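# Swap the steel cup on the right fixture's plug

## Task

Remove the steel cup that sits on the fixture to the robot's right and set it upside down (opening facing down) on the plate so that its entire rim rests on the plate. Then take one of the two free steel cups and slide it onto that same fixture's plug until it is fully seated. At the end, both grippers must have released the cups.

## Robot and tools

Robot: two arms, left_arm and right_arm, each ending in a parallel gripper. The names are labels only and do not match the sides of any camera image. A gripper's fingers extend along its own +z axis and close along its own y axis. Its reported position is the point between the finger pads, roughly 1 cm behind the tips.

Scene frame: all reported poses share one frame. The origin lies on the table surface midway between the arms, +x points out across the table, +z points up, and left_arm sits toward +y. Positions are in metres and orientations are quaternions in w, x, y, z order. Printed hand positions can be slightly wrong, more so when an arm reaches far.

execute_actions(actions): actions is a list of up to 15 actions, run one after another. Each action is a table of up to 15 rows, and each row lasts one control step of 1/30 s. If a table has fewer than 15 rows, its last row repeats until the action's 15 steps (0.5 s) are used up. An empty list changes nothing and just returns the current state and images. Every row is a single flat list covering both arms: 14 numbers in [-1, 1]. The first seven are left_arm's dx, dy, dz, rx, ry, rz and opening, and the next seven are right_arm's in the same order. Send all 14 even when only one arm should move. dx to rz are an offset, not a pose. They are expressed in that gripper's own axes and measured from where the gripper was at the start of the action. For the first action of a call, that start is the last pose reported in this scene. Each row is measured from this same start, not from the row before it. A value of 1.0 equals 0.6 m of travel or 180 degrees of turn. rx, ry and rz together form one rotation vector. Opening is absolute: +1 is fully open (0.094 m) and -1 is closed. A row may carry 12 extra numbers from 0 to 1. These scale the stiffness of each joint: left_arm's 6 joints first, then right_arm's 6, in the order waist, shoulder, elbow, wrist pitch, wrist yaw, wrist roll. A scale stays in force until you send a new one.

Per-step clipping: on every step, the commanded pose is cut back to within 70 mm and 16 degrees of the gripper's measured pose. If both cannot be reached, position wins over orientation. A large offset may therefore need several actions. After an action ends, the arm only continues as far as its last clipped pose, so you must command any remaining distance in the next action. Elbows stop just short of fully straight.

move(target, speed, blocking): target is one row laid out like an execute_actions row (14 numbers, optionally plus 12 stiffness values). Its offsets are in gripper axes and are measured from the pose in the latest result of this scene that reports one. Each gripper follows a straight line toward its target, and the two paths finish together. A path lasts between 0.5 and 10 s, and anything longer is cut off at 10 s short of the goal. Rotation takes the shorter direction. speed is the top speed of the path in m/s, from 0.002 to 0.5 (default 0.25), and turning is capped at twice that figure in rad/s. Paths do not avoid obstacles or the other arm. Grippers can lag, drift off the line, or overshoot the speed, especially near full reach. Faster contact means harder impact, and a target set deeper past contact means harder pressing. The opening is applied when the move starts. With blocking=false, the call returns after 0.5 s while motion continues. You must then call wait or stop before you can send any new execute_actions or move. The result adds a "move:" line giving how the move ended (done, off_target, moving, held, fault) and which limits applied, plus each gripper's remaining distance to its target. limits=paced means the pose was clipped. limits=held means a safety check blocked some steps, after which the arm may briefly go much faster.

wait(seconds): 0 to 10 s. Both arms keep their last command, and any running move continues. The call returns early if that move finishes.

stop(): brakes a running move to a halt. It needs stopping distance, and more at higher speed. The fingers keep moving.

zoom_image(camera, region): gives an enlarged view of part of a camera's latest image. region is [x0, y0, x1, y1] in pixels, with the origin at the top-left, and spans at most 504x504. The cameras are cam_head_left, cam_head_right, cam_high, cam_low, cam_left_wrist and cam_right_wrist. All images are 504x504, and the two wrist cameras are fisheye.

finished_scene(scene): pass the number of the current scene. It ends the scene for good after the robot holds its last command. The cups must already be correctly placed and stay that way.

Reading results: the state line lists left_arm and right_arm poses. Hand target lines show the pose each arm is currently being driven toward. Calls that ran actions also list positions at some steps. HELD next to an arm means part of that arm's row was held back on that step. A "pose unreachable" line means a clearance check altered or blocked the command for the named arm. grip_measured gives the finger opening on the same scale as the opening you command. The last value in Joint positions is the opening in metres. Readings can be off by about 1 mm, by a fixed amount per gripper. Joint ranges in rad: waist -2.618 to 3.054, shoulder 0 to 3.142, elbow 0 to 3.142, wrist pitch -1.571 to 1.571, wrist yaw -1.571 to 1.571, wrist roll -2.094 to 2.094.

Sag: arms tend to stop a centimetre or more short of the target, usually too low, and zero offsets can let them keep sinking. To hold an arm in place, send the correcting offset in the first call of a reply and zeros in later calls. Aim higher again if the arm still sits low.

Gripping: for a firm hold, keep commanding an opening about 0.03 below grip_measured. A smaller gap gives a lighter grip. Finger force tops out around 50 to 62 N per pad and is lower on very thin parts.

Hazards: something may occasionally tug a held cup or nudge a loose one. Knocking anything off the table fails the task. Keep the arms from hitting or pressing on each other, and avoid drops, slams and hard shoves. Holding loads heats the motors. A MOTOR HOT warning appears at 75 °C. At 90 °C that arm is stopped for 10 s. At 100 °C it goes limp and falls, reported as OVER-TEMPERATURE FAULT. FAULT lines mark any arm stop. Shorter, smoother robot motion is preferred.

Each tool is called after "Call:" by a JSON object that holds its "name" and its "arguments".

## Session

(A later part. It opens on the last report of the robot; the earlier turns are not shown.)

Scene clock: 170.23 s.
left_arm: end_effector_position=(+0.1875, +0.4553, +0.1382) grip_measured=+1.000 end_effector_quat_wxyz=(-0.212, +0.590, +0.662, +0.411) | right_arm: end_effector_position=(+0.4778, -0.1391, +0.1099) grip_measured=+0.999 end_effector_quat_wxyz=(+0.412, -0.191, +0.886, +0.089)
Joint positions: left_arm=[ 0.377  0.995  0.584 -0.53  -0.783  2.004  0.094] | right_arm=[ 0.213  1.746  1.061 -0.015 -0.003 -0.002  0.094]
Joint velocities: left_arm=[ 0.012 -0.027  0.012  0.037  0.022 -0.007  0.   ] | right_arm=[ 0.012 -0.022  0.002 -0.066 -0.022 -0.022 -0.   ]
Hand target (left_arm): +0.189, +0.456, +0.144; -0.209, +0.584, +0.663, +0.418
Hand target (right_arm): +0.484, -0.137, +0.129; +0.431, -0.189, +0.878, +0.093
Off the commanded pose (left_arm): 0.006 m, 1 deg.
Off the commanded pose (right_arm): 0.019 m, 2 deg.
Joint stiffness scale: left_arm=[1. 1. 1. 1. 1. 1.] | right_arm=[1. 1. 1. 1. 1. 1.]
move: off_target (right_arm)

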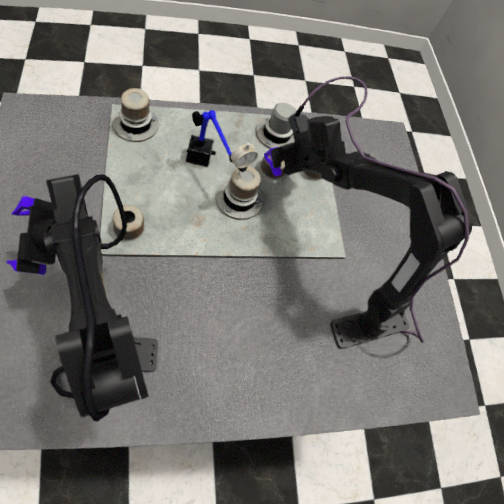

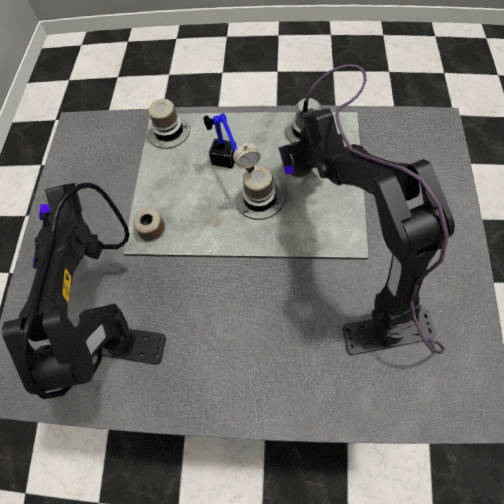

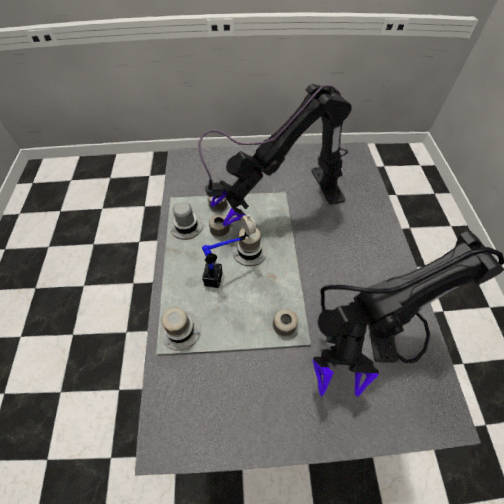

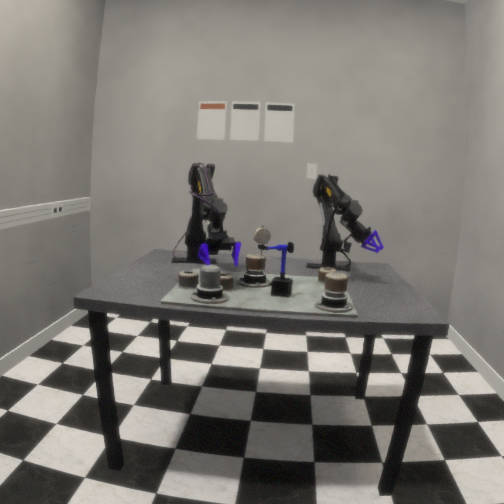

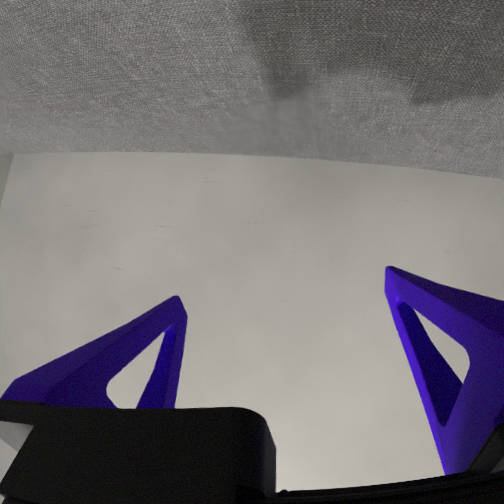

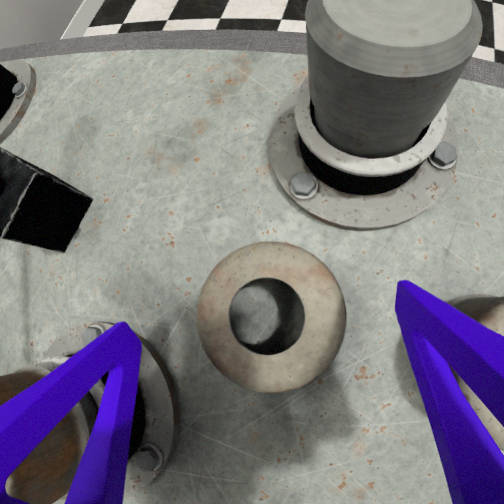

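Call:
{"name": "execute_actions", "arguments": {"actions": [[[0.0075,0.0054,-0.004,-0.003,0.003,-0.004,1,-0.0298,-0.0053,-0.0138,0.0017,-0.013,0.0014,1],[0.0075,0.0054,-0.004,-0.003,0.003,-0.004,1,-0.0279,-0.0124,-0.016,0.0039,-0.013,0.0032,1],[0.0075,0.0054,-0.004,-0.003,0.003,-0.004,1,-0.0251,-0.023,-0.0193,0.0072,-0.013,0.0059,1],[0.0075,0.0054,-0.004,-0.003,0.003,-0.004,1,-0.0219,-0.0354,-0.0232,0.0111,-0.013,0.009,1],[0.0075,0.0054,-0.004,-0.003,0.003,-0.004,1,-0.0181,-0.0496,-0.0276,0.0156,-0.013,0.0126,1],[0.0075,0.0054,-0.004,-0.003,0.003,-0.004,1,-0.0144,-0.0637,-0.032,0.02,-0.013,0.0162,1],[0.0075,0.0054,-0.004,-0.003,0.003,-0.004,1,-0.0107,-0.0779,-0.0365,0.0245,-0.013,0.0198,1],[0.0075,0.0054,-0.004,-0.003,0.003,-0.004,1,-0.0069,-0.092,-0.0409,0.029,-0.013,0.0234,1],[0.0075,0.0054,-0.004,-0.003,0.003,-0.004,1,-0.0032,-0.1062,-0.0453,0.0334,-0.013,0.027,1],[0.0075,0.0054,-0.004,-0.003,0.003,-0.004,1,0.0006,-0.1204,-0.0498,0.0379,-0.013,0.0306,1],[0.0075,0.0054,-0.004,-0.003,0.003,-0.004,1,0.0043,-0.1345,-0.0542,0.0423,-0.013,0.0342,1],[0.0075,0.0054,-0.004,-0.003,0.003,-0.004,1,0.008,-0.1487,-0.0586,0.0468,-0.013,0.0378,1],[0.0075,0.0054,-0.004,-0.003,0.003,-0.004,1,0.0113,-0.1611,-0.0625,0.0507,-0.013,0.041,1],[0.0075,0.0054,-0.004,-0.003,0.003,-0.004,1,0.0136,-0.1699,-0.0653,0.0535,-0.013,0.0432,1],[0.0075,0.0054,-0.004,-0.003,0.003,-0.004,1,0.0155,-0.177,-0.0675,0.0557,-0.013,0.045,1]]]}}

Call:
{"name": "wait", "arguments": {"seconds": 0.4}}

Scene clock: 188.30 s.
left_arm: end_effector_position=(+0.1875, +0.4553, +0.1382) grip_measured=+1.000 end_effector_quat_wxyz=(-0.212, +0.590, +0.662, +0.411) | right_arm: end_effector_position=(+0.4874, -0.2396, +0.1167) grip_measured=+0.999 end_effector_quat_wxyz=(+0.423, -0.098, +0.900, +0.046)
Joint positions: left_arm=[ 0.377  0.995  0.584 -0.53  -0.783  2.004  0.094] | right_arm=[ 0.004  1.651  0.975 -0.017 -0.004 -0.003  0.094]
Joint velocities: left_arm=[ 0.007  0.022  0.007  0.007 -0.066 -0.037  0.   ] | right_arm=[-0.457 -0.134 -0.125 -0.007  0.007 -0.007  0.   ]
Hand target (left_arm): +0.189, +0.456, +0.144; -0.209, +0.584, +0.663, +0.418
Hand target (right_arm): +0.488, -0.251, +0.128; +0.438, -0.091, +0.894, +0.041
Off the commanded pose (left_arm): 0.006 m, 1 deg.
Off the commanded pose (right_arm): 0.017 m, 2 deg.
Joint stiffness scale: left_arm=[1. 1. 1. 1. 1. 1.] | right_arm=[1. 1. 1. 1. 1. 1.]
Step readings (end_effector_position):
0: left_arm (+0.1875, +0.4553, +0.1382) | right_arm (+0.4776, -0.1392, +0.1096)
1: left_arm (+0.1875, +0.4553, +0.1382) | right_arm (+0.4776, -0.1392, +0.1096)
2: left_arm (+0.1875, +0.4553, +0.1382) | right_arm (+0.4776, -0.1392, +0.1096)
4: left_arm (+0.1875, +0.4553, +0.1382) | right_arm (+0.4786, -0.1415, +0.1102)
8: left_arm (+0.1875, +0.4553, +0.1382) | right_arm (+0.4822, -0.1694, +0.1142)
15: end_effector_position above

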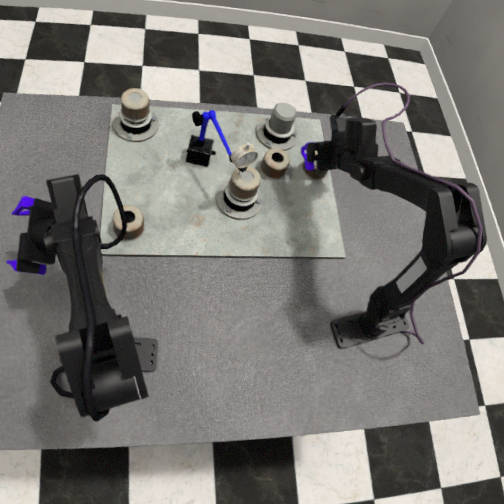

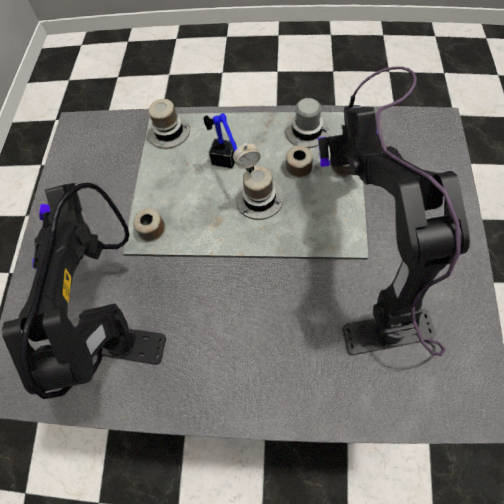

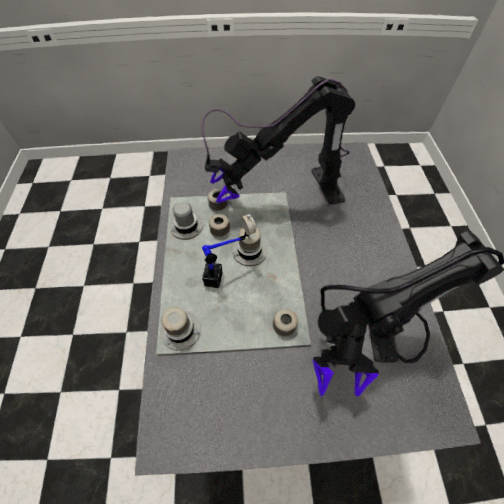

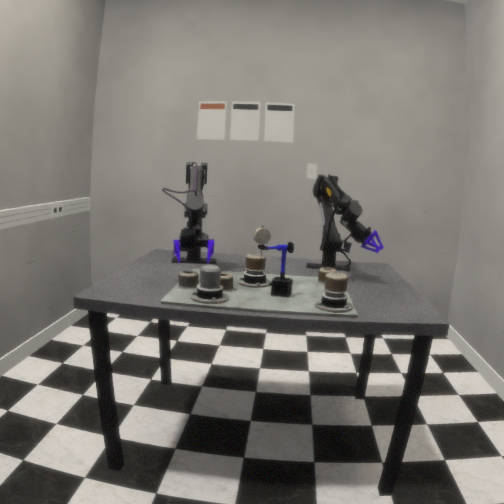

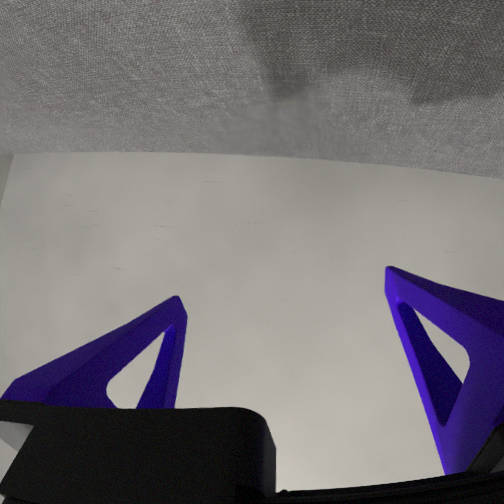

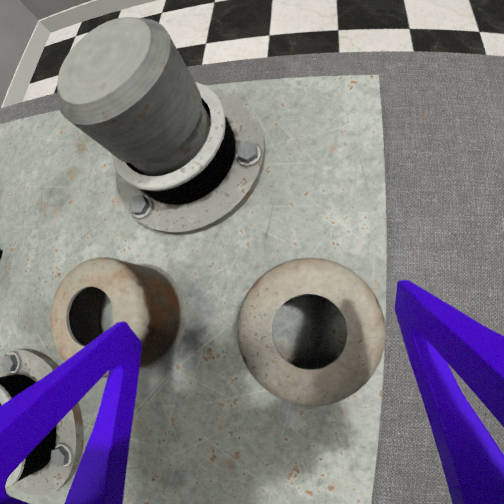

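Scene clock: 188.70 s.
left_arm: end_effector_position=(+0.1875, +0.4553, +0.1382) grip_measured=+1.000 end_effector_quat_wxyz=(-0.212, +0.590, +0.662, +0.411) | right_arm: end_effector_position=(+0.4882, -0.2524, +0.1165) grip_measured=+0.999 end_effector_quat_wxyz=(+0.423, -0.087, +0.901, +0.039)
Joint positions: left_arm=[ 0.377  0.995  0.584 -0.53  -0.783  2.004  0.094] | right_arm=[-0.024  1.645  0.968 -0.017 -0.003 -0.007  0.094]
Joint velocities: left_arm=[ 0.002 -0.007  0.002 -0.081 -0.051 -0.037  0.   ] | right_arm=[ 0.007  0.012  0.007 -0.037  0.007  0.007 -0.   ]
Hand target (left_arm): +0.189, +0.456, +0.144; -0.209, +0.584, +0.663, +0.418
Hand target (right_arm): +0.488, -0.251, +0.128; +0.437, -0.091, +0.894, +0.041
Off the commanded pose (left_arm): 0.006 m, 1 deg.
Off the commanded pose (right_arm): 0.012 m, 2 deg.
Joint stiffness scale: left_arm=[1. 1. 1. 1. 1. 1.] | right_arm=[1. 1. 1. 1. 1. 1.]
wait: 0.40 s; at rest by 0.27 s

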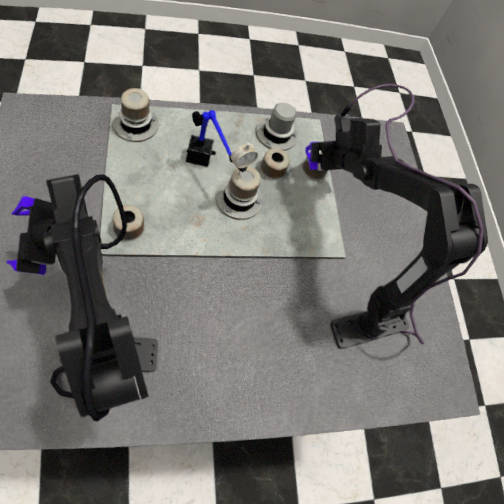

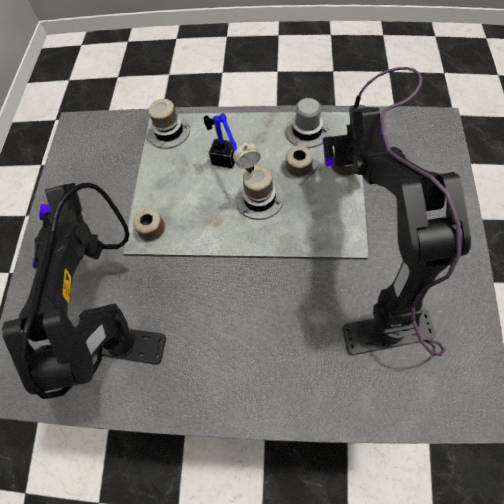

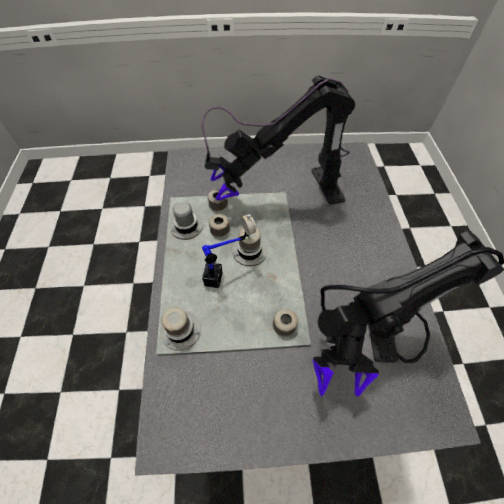

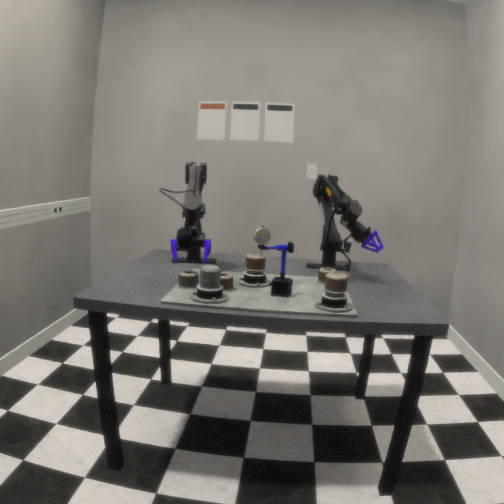

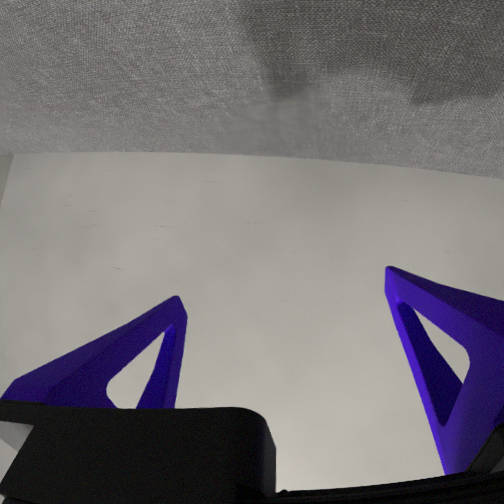

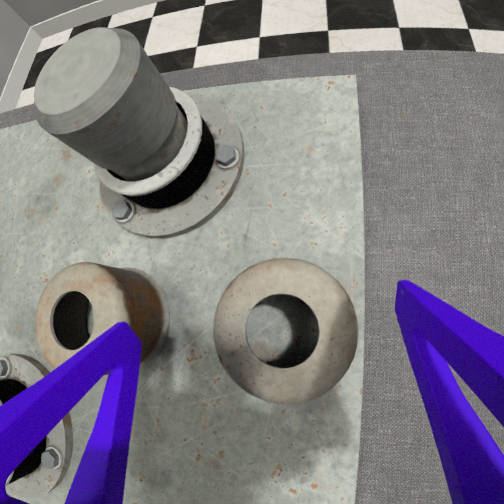

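Call:
{"name": "move", "arguments": {"target": [0.0075,0.0054,-0.004,-0.003,0.003,-0.004,1,0.0493,-0.015,0.067,0.0025,-0.013,0.002,1], "speed": 0.1}}

Scene clock: 199.30 s.
left_arm: end_effector_position=(+0.1875, +0.4553, +0.1382) grip_measured=+1.000 end_effector_quat_wxyz=(-0.212, +0.590, +0.662, +0.411) | right_arm: end_effector_position=(+0.4980, -0.2556, +0.0634) grip_measured=+0.999 end_effector_quat_wxyz=(+0.432, -0.082, +0.897, +0.039)
Joint positions: left_arm=[ 0.377  0.995  0.584 -0.53  -0.783  2.004  0.094] | right_arm=[-0.036  1.79   0.873  0.242 -0.007 -0.007  0.094]
Joint velocities: left_arm=[ 0.012 -0.012 -0.007  0.11   0.037  0.022  0.   ] | right_arm=[-0.007 -0.012  0.007 -0.022  0.037  0.051  0.001]
Hand target (left_arm): +0.189, +0.456, +0.144; -0.209, +0.584, +0.663, +0.418
Hand target (right_arm): +0.501, -0.259, +0.067; +0.441, -0.082, +0.893, +0.038
Off the commanded pose (left_arm): 0.006 m, 1 deg.
Off the commanded pose (right_arm): 0.007 m, 1 deg.
Joint stiffness scale: left_arm=[1. 1. 1. 1. 1. 1.] | right_arm=[1. 1. 1. 1. 1. 1.]
move: done

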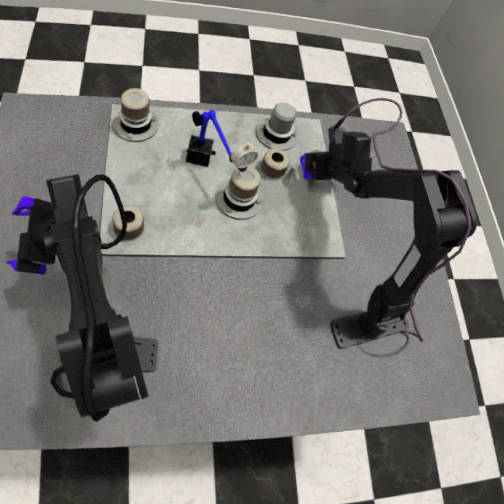

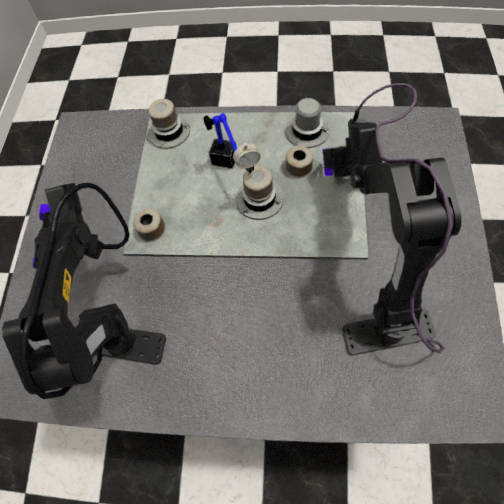

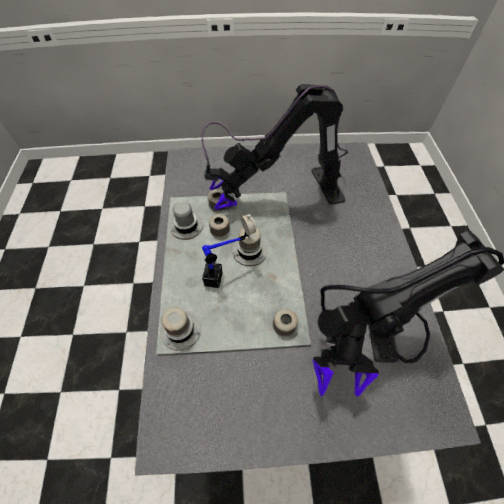

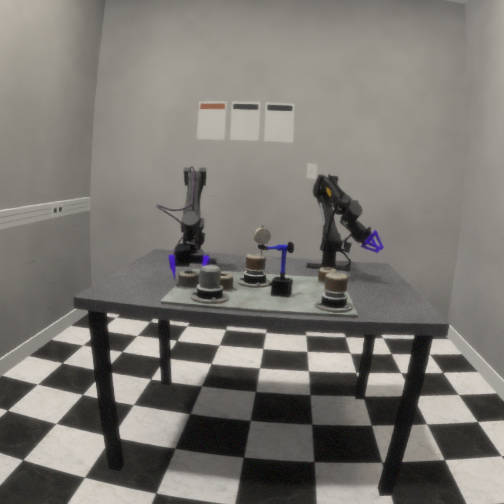

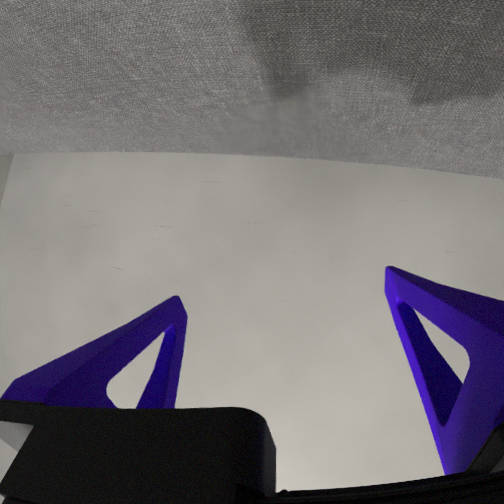

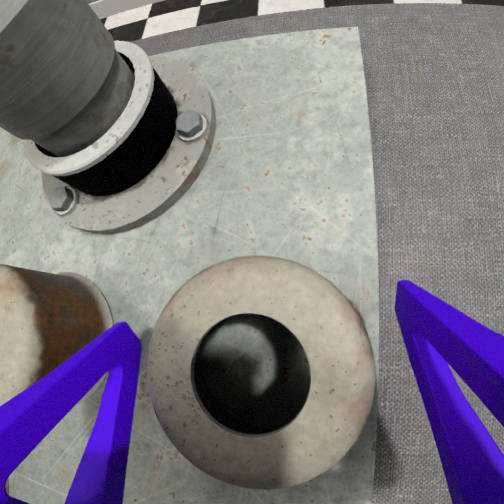

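Call:
{"name": "execute_actions", "arguments": {"actions": [[[0.0075,0.0054,-0.004,-0.003,0.003,-0.004,1,-0.004,-0.005,-0.0005,0,-0.006,0,0.95],[0.0075,0.0054,-0.004,-0.003,0.003,-0.004,1,-0.001,-0.004,0,0,-0.006,0,0.9],[0.0075,0.0054,-0.004,-0.003,0.003,-0.004,1,0.002,-0.003,0.0005,0,-0.006,0,0.85],[0.0075,0.0054,-0.004,-0.003,0.003,-0.004,1,0.005,-0.003,0.001,0,-0.006,0,0.8],[0.0075,0.0054,-0.004,-0.003,0.003,-0.004,1,0.008,-0.003,0.0015,0,-0.006,0,0.75],[0.0075,0.0054,-0.004,-0.003,0.003,-0.004,1,0.0103,-0.003,0.0018,0,-0.006,0,0.7],[0.0075,0.0054,-0.004,-0.003,0.003,-0.004,1,0.0103,-0.003,0.0018,0,-0.006,0,0.66],[0.0075,0.0054,-0.004,-0.003,0.003,-0.004,1,0.0103,-0.003,0.0018,0,-0.006,0,0.62],[0.0075,0.0054,-0.004,-0.003,0.003,-0.004,1,0.0103,-0.003,0.0018,0,-0.006,0,0.58],[0.0075,0.0054,-0.004,-0.003,0.003,-0.004,1,0.0103,-0.003,0.0018,0,-0.006,0,0.55],[0.0075,0.0054,-0.004,-0.003,0.003,-0.004,1,0.0103,-0.003,0.0018,0,-0.006,0,0.52],[0.0075,0.0054,-0.004,-0.003,0.003,-0.004,1,0.0103,-0.003,0.0018,0,-0.006,0,0.49],[0.0075,0.0054,-0.004,-0.003,0.003,-0.004,1,0.0103,-0.003,0.0018,0,-0.006,0,0.47],[0.0075,0.0054,-0.004,-0.003,0.003,-0.004,1,0.0103,-0.003,0.0018,0,-0.006,0,0.45],[0.0075,0.0054,-0.004,-0.003,0.003,-0.004,1,0.0103,-0.003,0.0018,0,-0.006,0,0.425]]]}}

Call:
{"name": "wait", "arguments": {"seconds": 0.2}}

Scene clock: 213.23 s.
left_arm: end_effector_position=(+0.1875, +0.4553, +0.1382) grip_measured=+1.000 end_effector_quat_wxyz=(-0.212, +0.590, +0.662, +0.411) | right_arm: end_effector_position=(+0.4922, -0.2564, +0.0563) grip_measured=+0.460 end_effector_quat_wxyz=(+0.432, -0.083, +0.897, +0.039)
Joint positions: left_arm=[ 0.377  0.995  0.584 -0.53  -0.783  2.004  0.094] | right_arm=[-0.036  1.79   0.838  0.277 -0.008 -0.008  0.069]
Joint velocities: left_arm=[-0.007  0.002 -0.002  0.007 -0.051 -0.066  0.   ] | right_arm=[ 0.002  0.022 -0.002  0.022 -0.081  0.007  0.001]
Hand target (left_arm): +0.189, +0.456, +0.144; -0.209, +0.584, +0.663, +0.418
Hand target (right_arm): +0.495, -0.258, +0.058; +0.440, -0.082, +0.893, +0.039
Off the commanded pose (left_arm): 0.006 m, 1 deg.
Off the commanded pose (right_arm): 0.004 m, 1 deg.
Joint stiffness scale: left_arm=[1. 1. 1. 1. 1. 1.] | right_arm=[1. 1. 1. 1. 1. 1.]
Step readings (end_effector_position):
0: left_arm (+0.1875, +0.4553, +0.1382) | right_arm (+0.4982, -0.2555, +0.0637)
1: left_arm (+0.1875, +0.4553, +0.1382) | right_arm (+0.4983, -0.2555, +0.0639)
2: left_arm (+0.1875, +0.4553, +0.1382) | right_arm (+0.4984, -0.2555, +0.0640)
4: left_arm (+0.1875, +0.4553, +0.1382) | right_arm (+0.4981, -0.2555, +0.0636)
8: left_arm (+0.1875, +0.4553, +0.1382) | right_arm (+0.4934, -0.2563, +0.0579)
15: end_effector_position above

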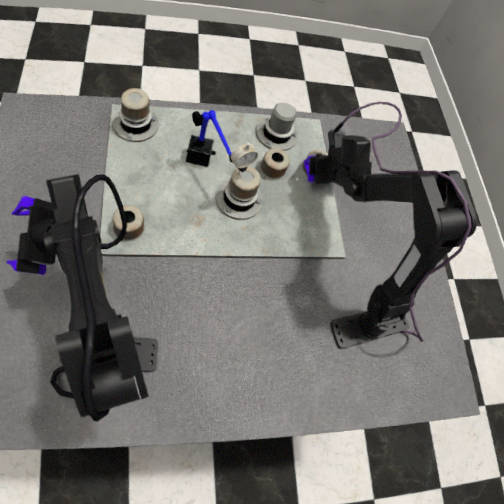

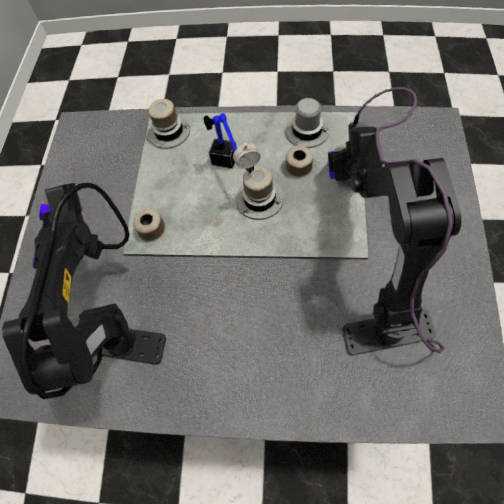

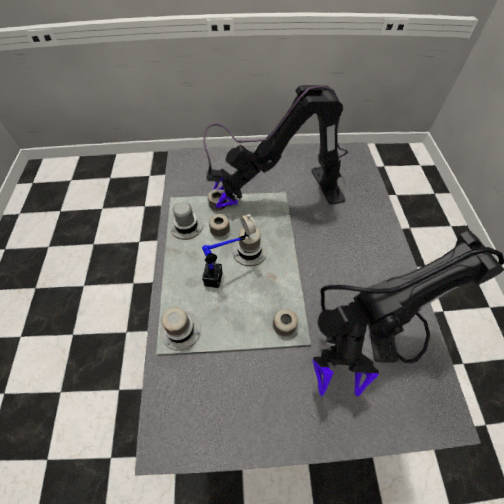

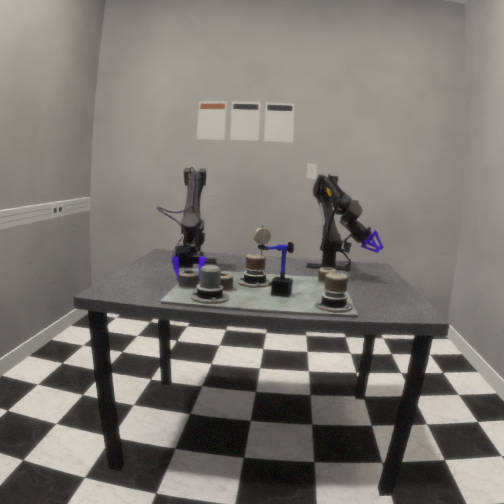

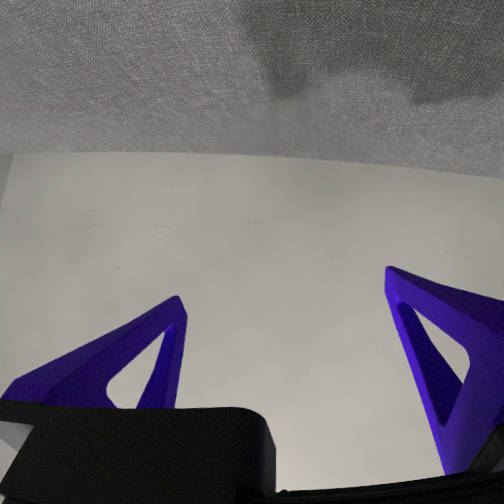

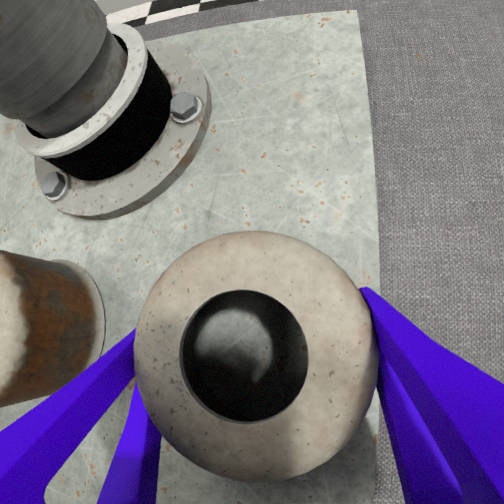

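Scene clock: 213.43 s.
left_arm: end_effector_position=(+0.1875, +0.4553, +0.1382) grip_measured=+1.000 end_effector_quat_wxyz=(-0.212, +0.590, +0.662, +0.411) | right_arm: end_effector_position=(+0.4926, -0.2564, +0.0562) grip_measured=+0.460 end_effector_quat_wxyz=(+0.432, -0.083, +0.897, +0.039)
Joint positions: left_arm=[ 0.377  0.995  0.584 -0.53  -0.783  2.004  0.094] | right_arm=[-0.036  1.791  0.838  0.281 -0.008 -0.008  0.069]
Joint velocities: left_arm=[ 0.007 -0.007 -0.012  0.007 -0.037 -0.051  0.   ] | right_arm=[-0.002 -0.002 -0.002  0.081 -0.051  0.022  0.   ]
Hand target (left_arm): +0.189, +0.456, +0.144; -0.209, +0.584, +0.663, +0.418
Hand target (right_arm): +0.495, -0.258, +0.058; +0.440, -0.082, +0.893, +0.039
Off the commanded pose (left_arm): 0.006 m, 1 deg.
Off the commanded pose (right_arm): 0.004 m, 1 deg.
Joint stiffness scale: left_arm=[1. 1. 1. 1. 1. 1.] | right_arm=[1. 1. 1. 1. 1. 1.]
wait: 0.20 s; at rest by 0.17 s

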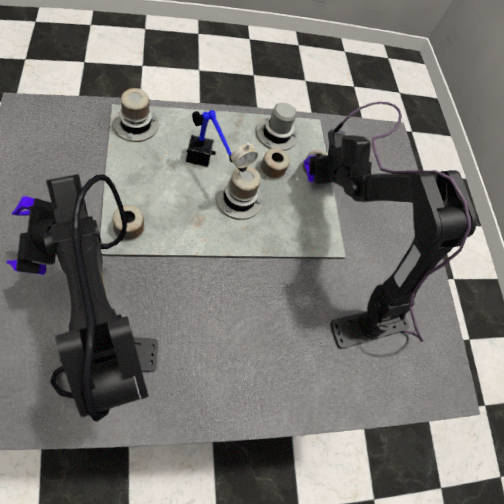

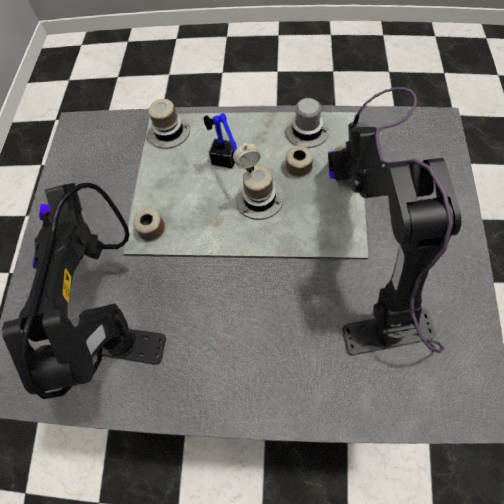

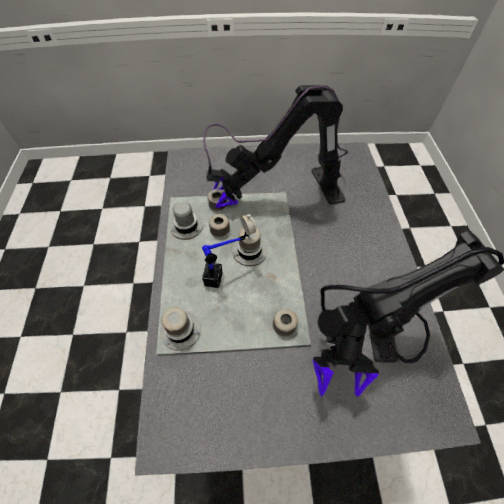

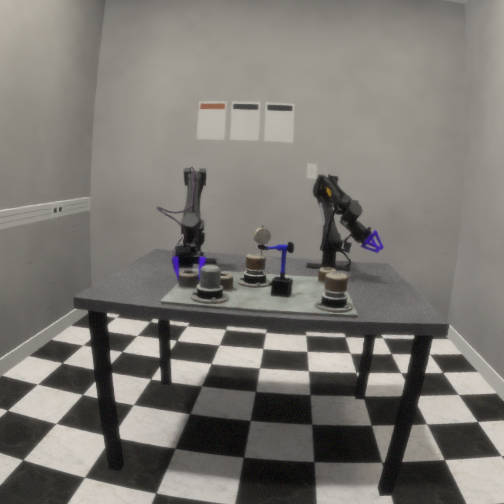

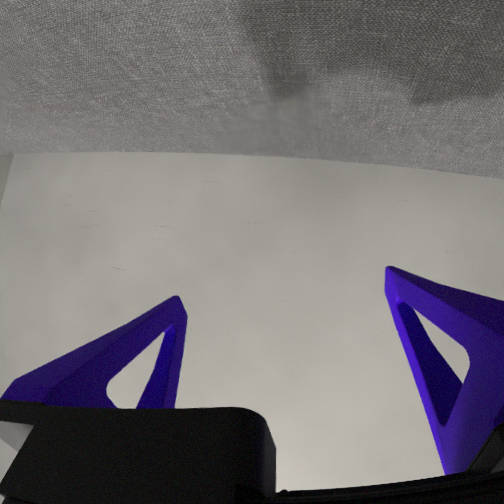

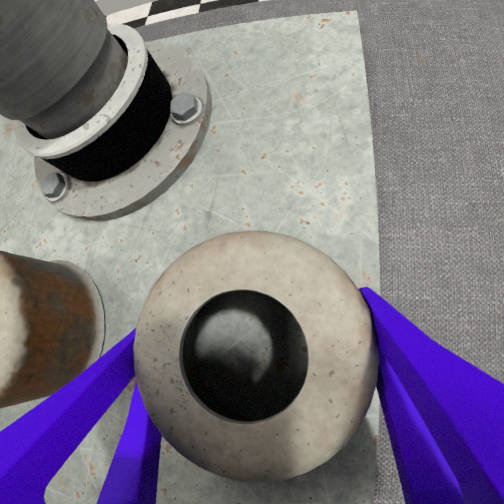

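Call:
{"name": "move", "arguments": {"target": [0.0075,0.0054,-0.004,-0.003,0.003,-0.004,1,-0.2845,0.0435,-0.1135,-0.012,-0.033,-0.0097,0.425], "speed": 0.18}}

Scene clock: 225.83 s.
left_arm: end_effector_position=(+0.1875, +0.4552, +0.1381) grip_measured=+1.000 end_effector_quat_wxyz=(-0.211, +0.590, +0.662, +0.411) | right_arm: end_effector_position=(+0.5307, -0.2294, +0.2009) grip_measured=+0.460 end_effector_quat_wxyz=(+0.438, -0.101, +0.892, +0.048)
Joint positions: left_arm=[ 0.377  0.995  0.584 -0.53  -0.783  2.004  0.094] | right_arm=[ 0.004  1.716  1.369 -0.312 -0.008 -0.008  0.069]
Joint velocities: left_arm=[-0.002 -0.007 -0.007 -0.007 -0.095 -0.037  0.   ] | right_arm=[-0.007 -0.012 -0.012 -0.022 -0.037  0.022 -0.   ]
Hand target (left_arm): +0.189, +0.456, +0.144; -0.209, +0.584, +0.663, +0.418
Hand target (right_arm): +0.539, -0.222, +0.233; +0.477, -0.102, +0.871, +0.054
Off the commanded pose (left_arm): 0.006 m, 1 deg.
Off the commanded pose (right_arm): 0.034 m, 5 deg.
Joint stiffness scale: left_arm=[1. 1. 1. 1. 1. 1.] | right_arm=[1. 1. 1. 1. 1. 1.]
move: off_target (right_arm)

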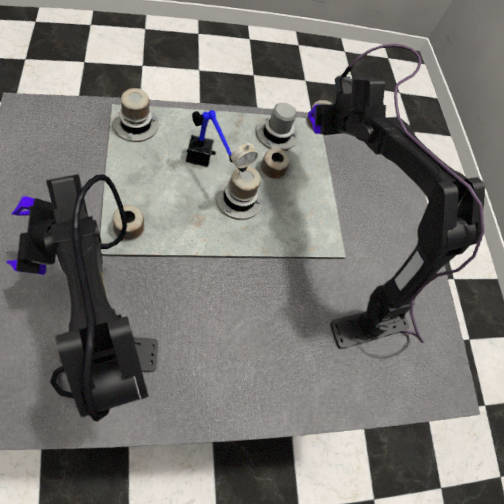

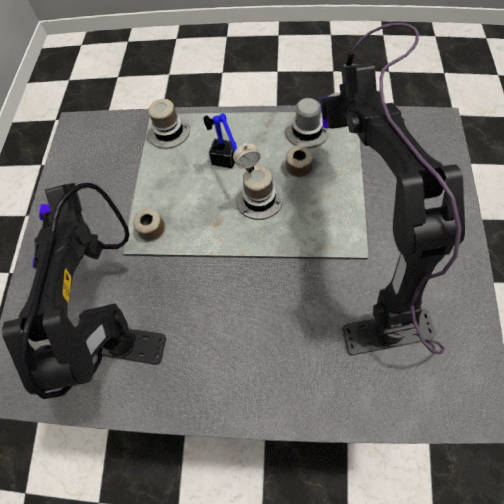

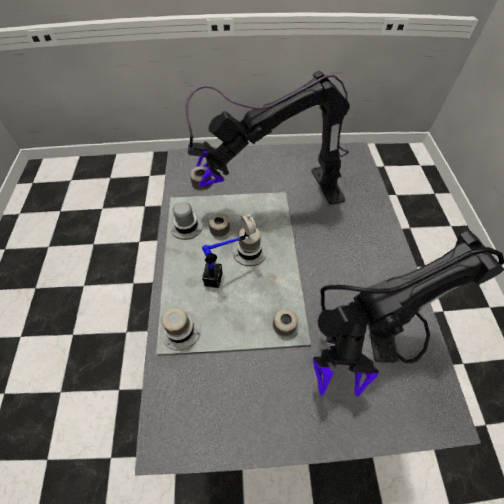

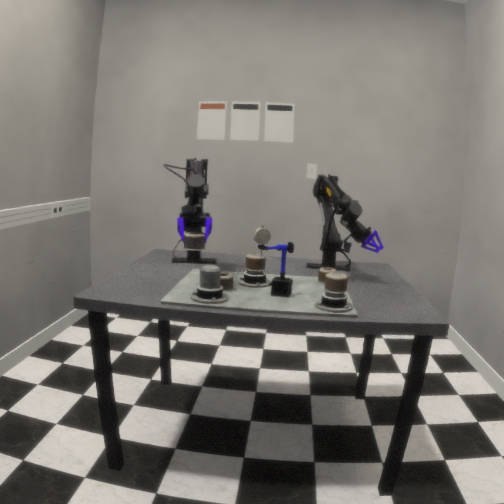

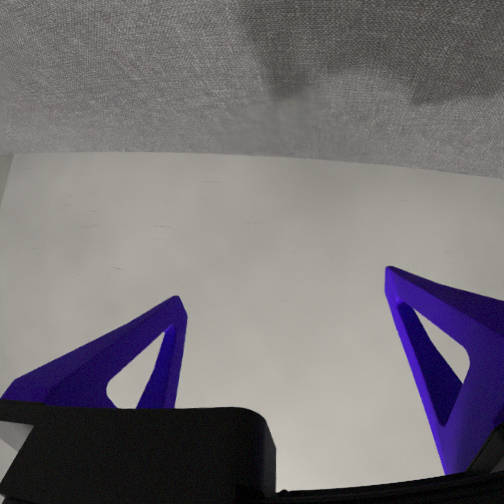

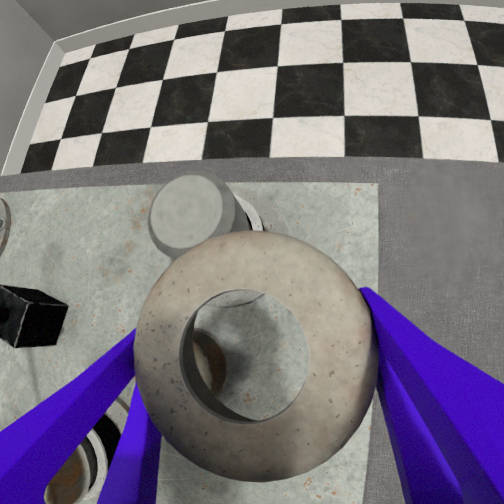

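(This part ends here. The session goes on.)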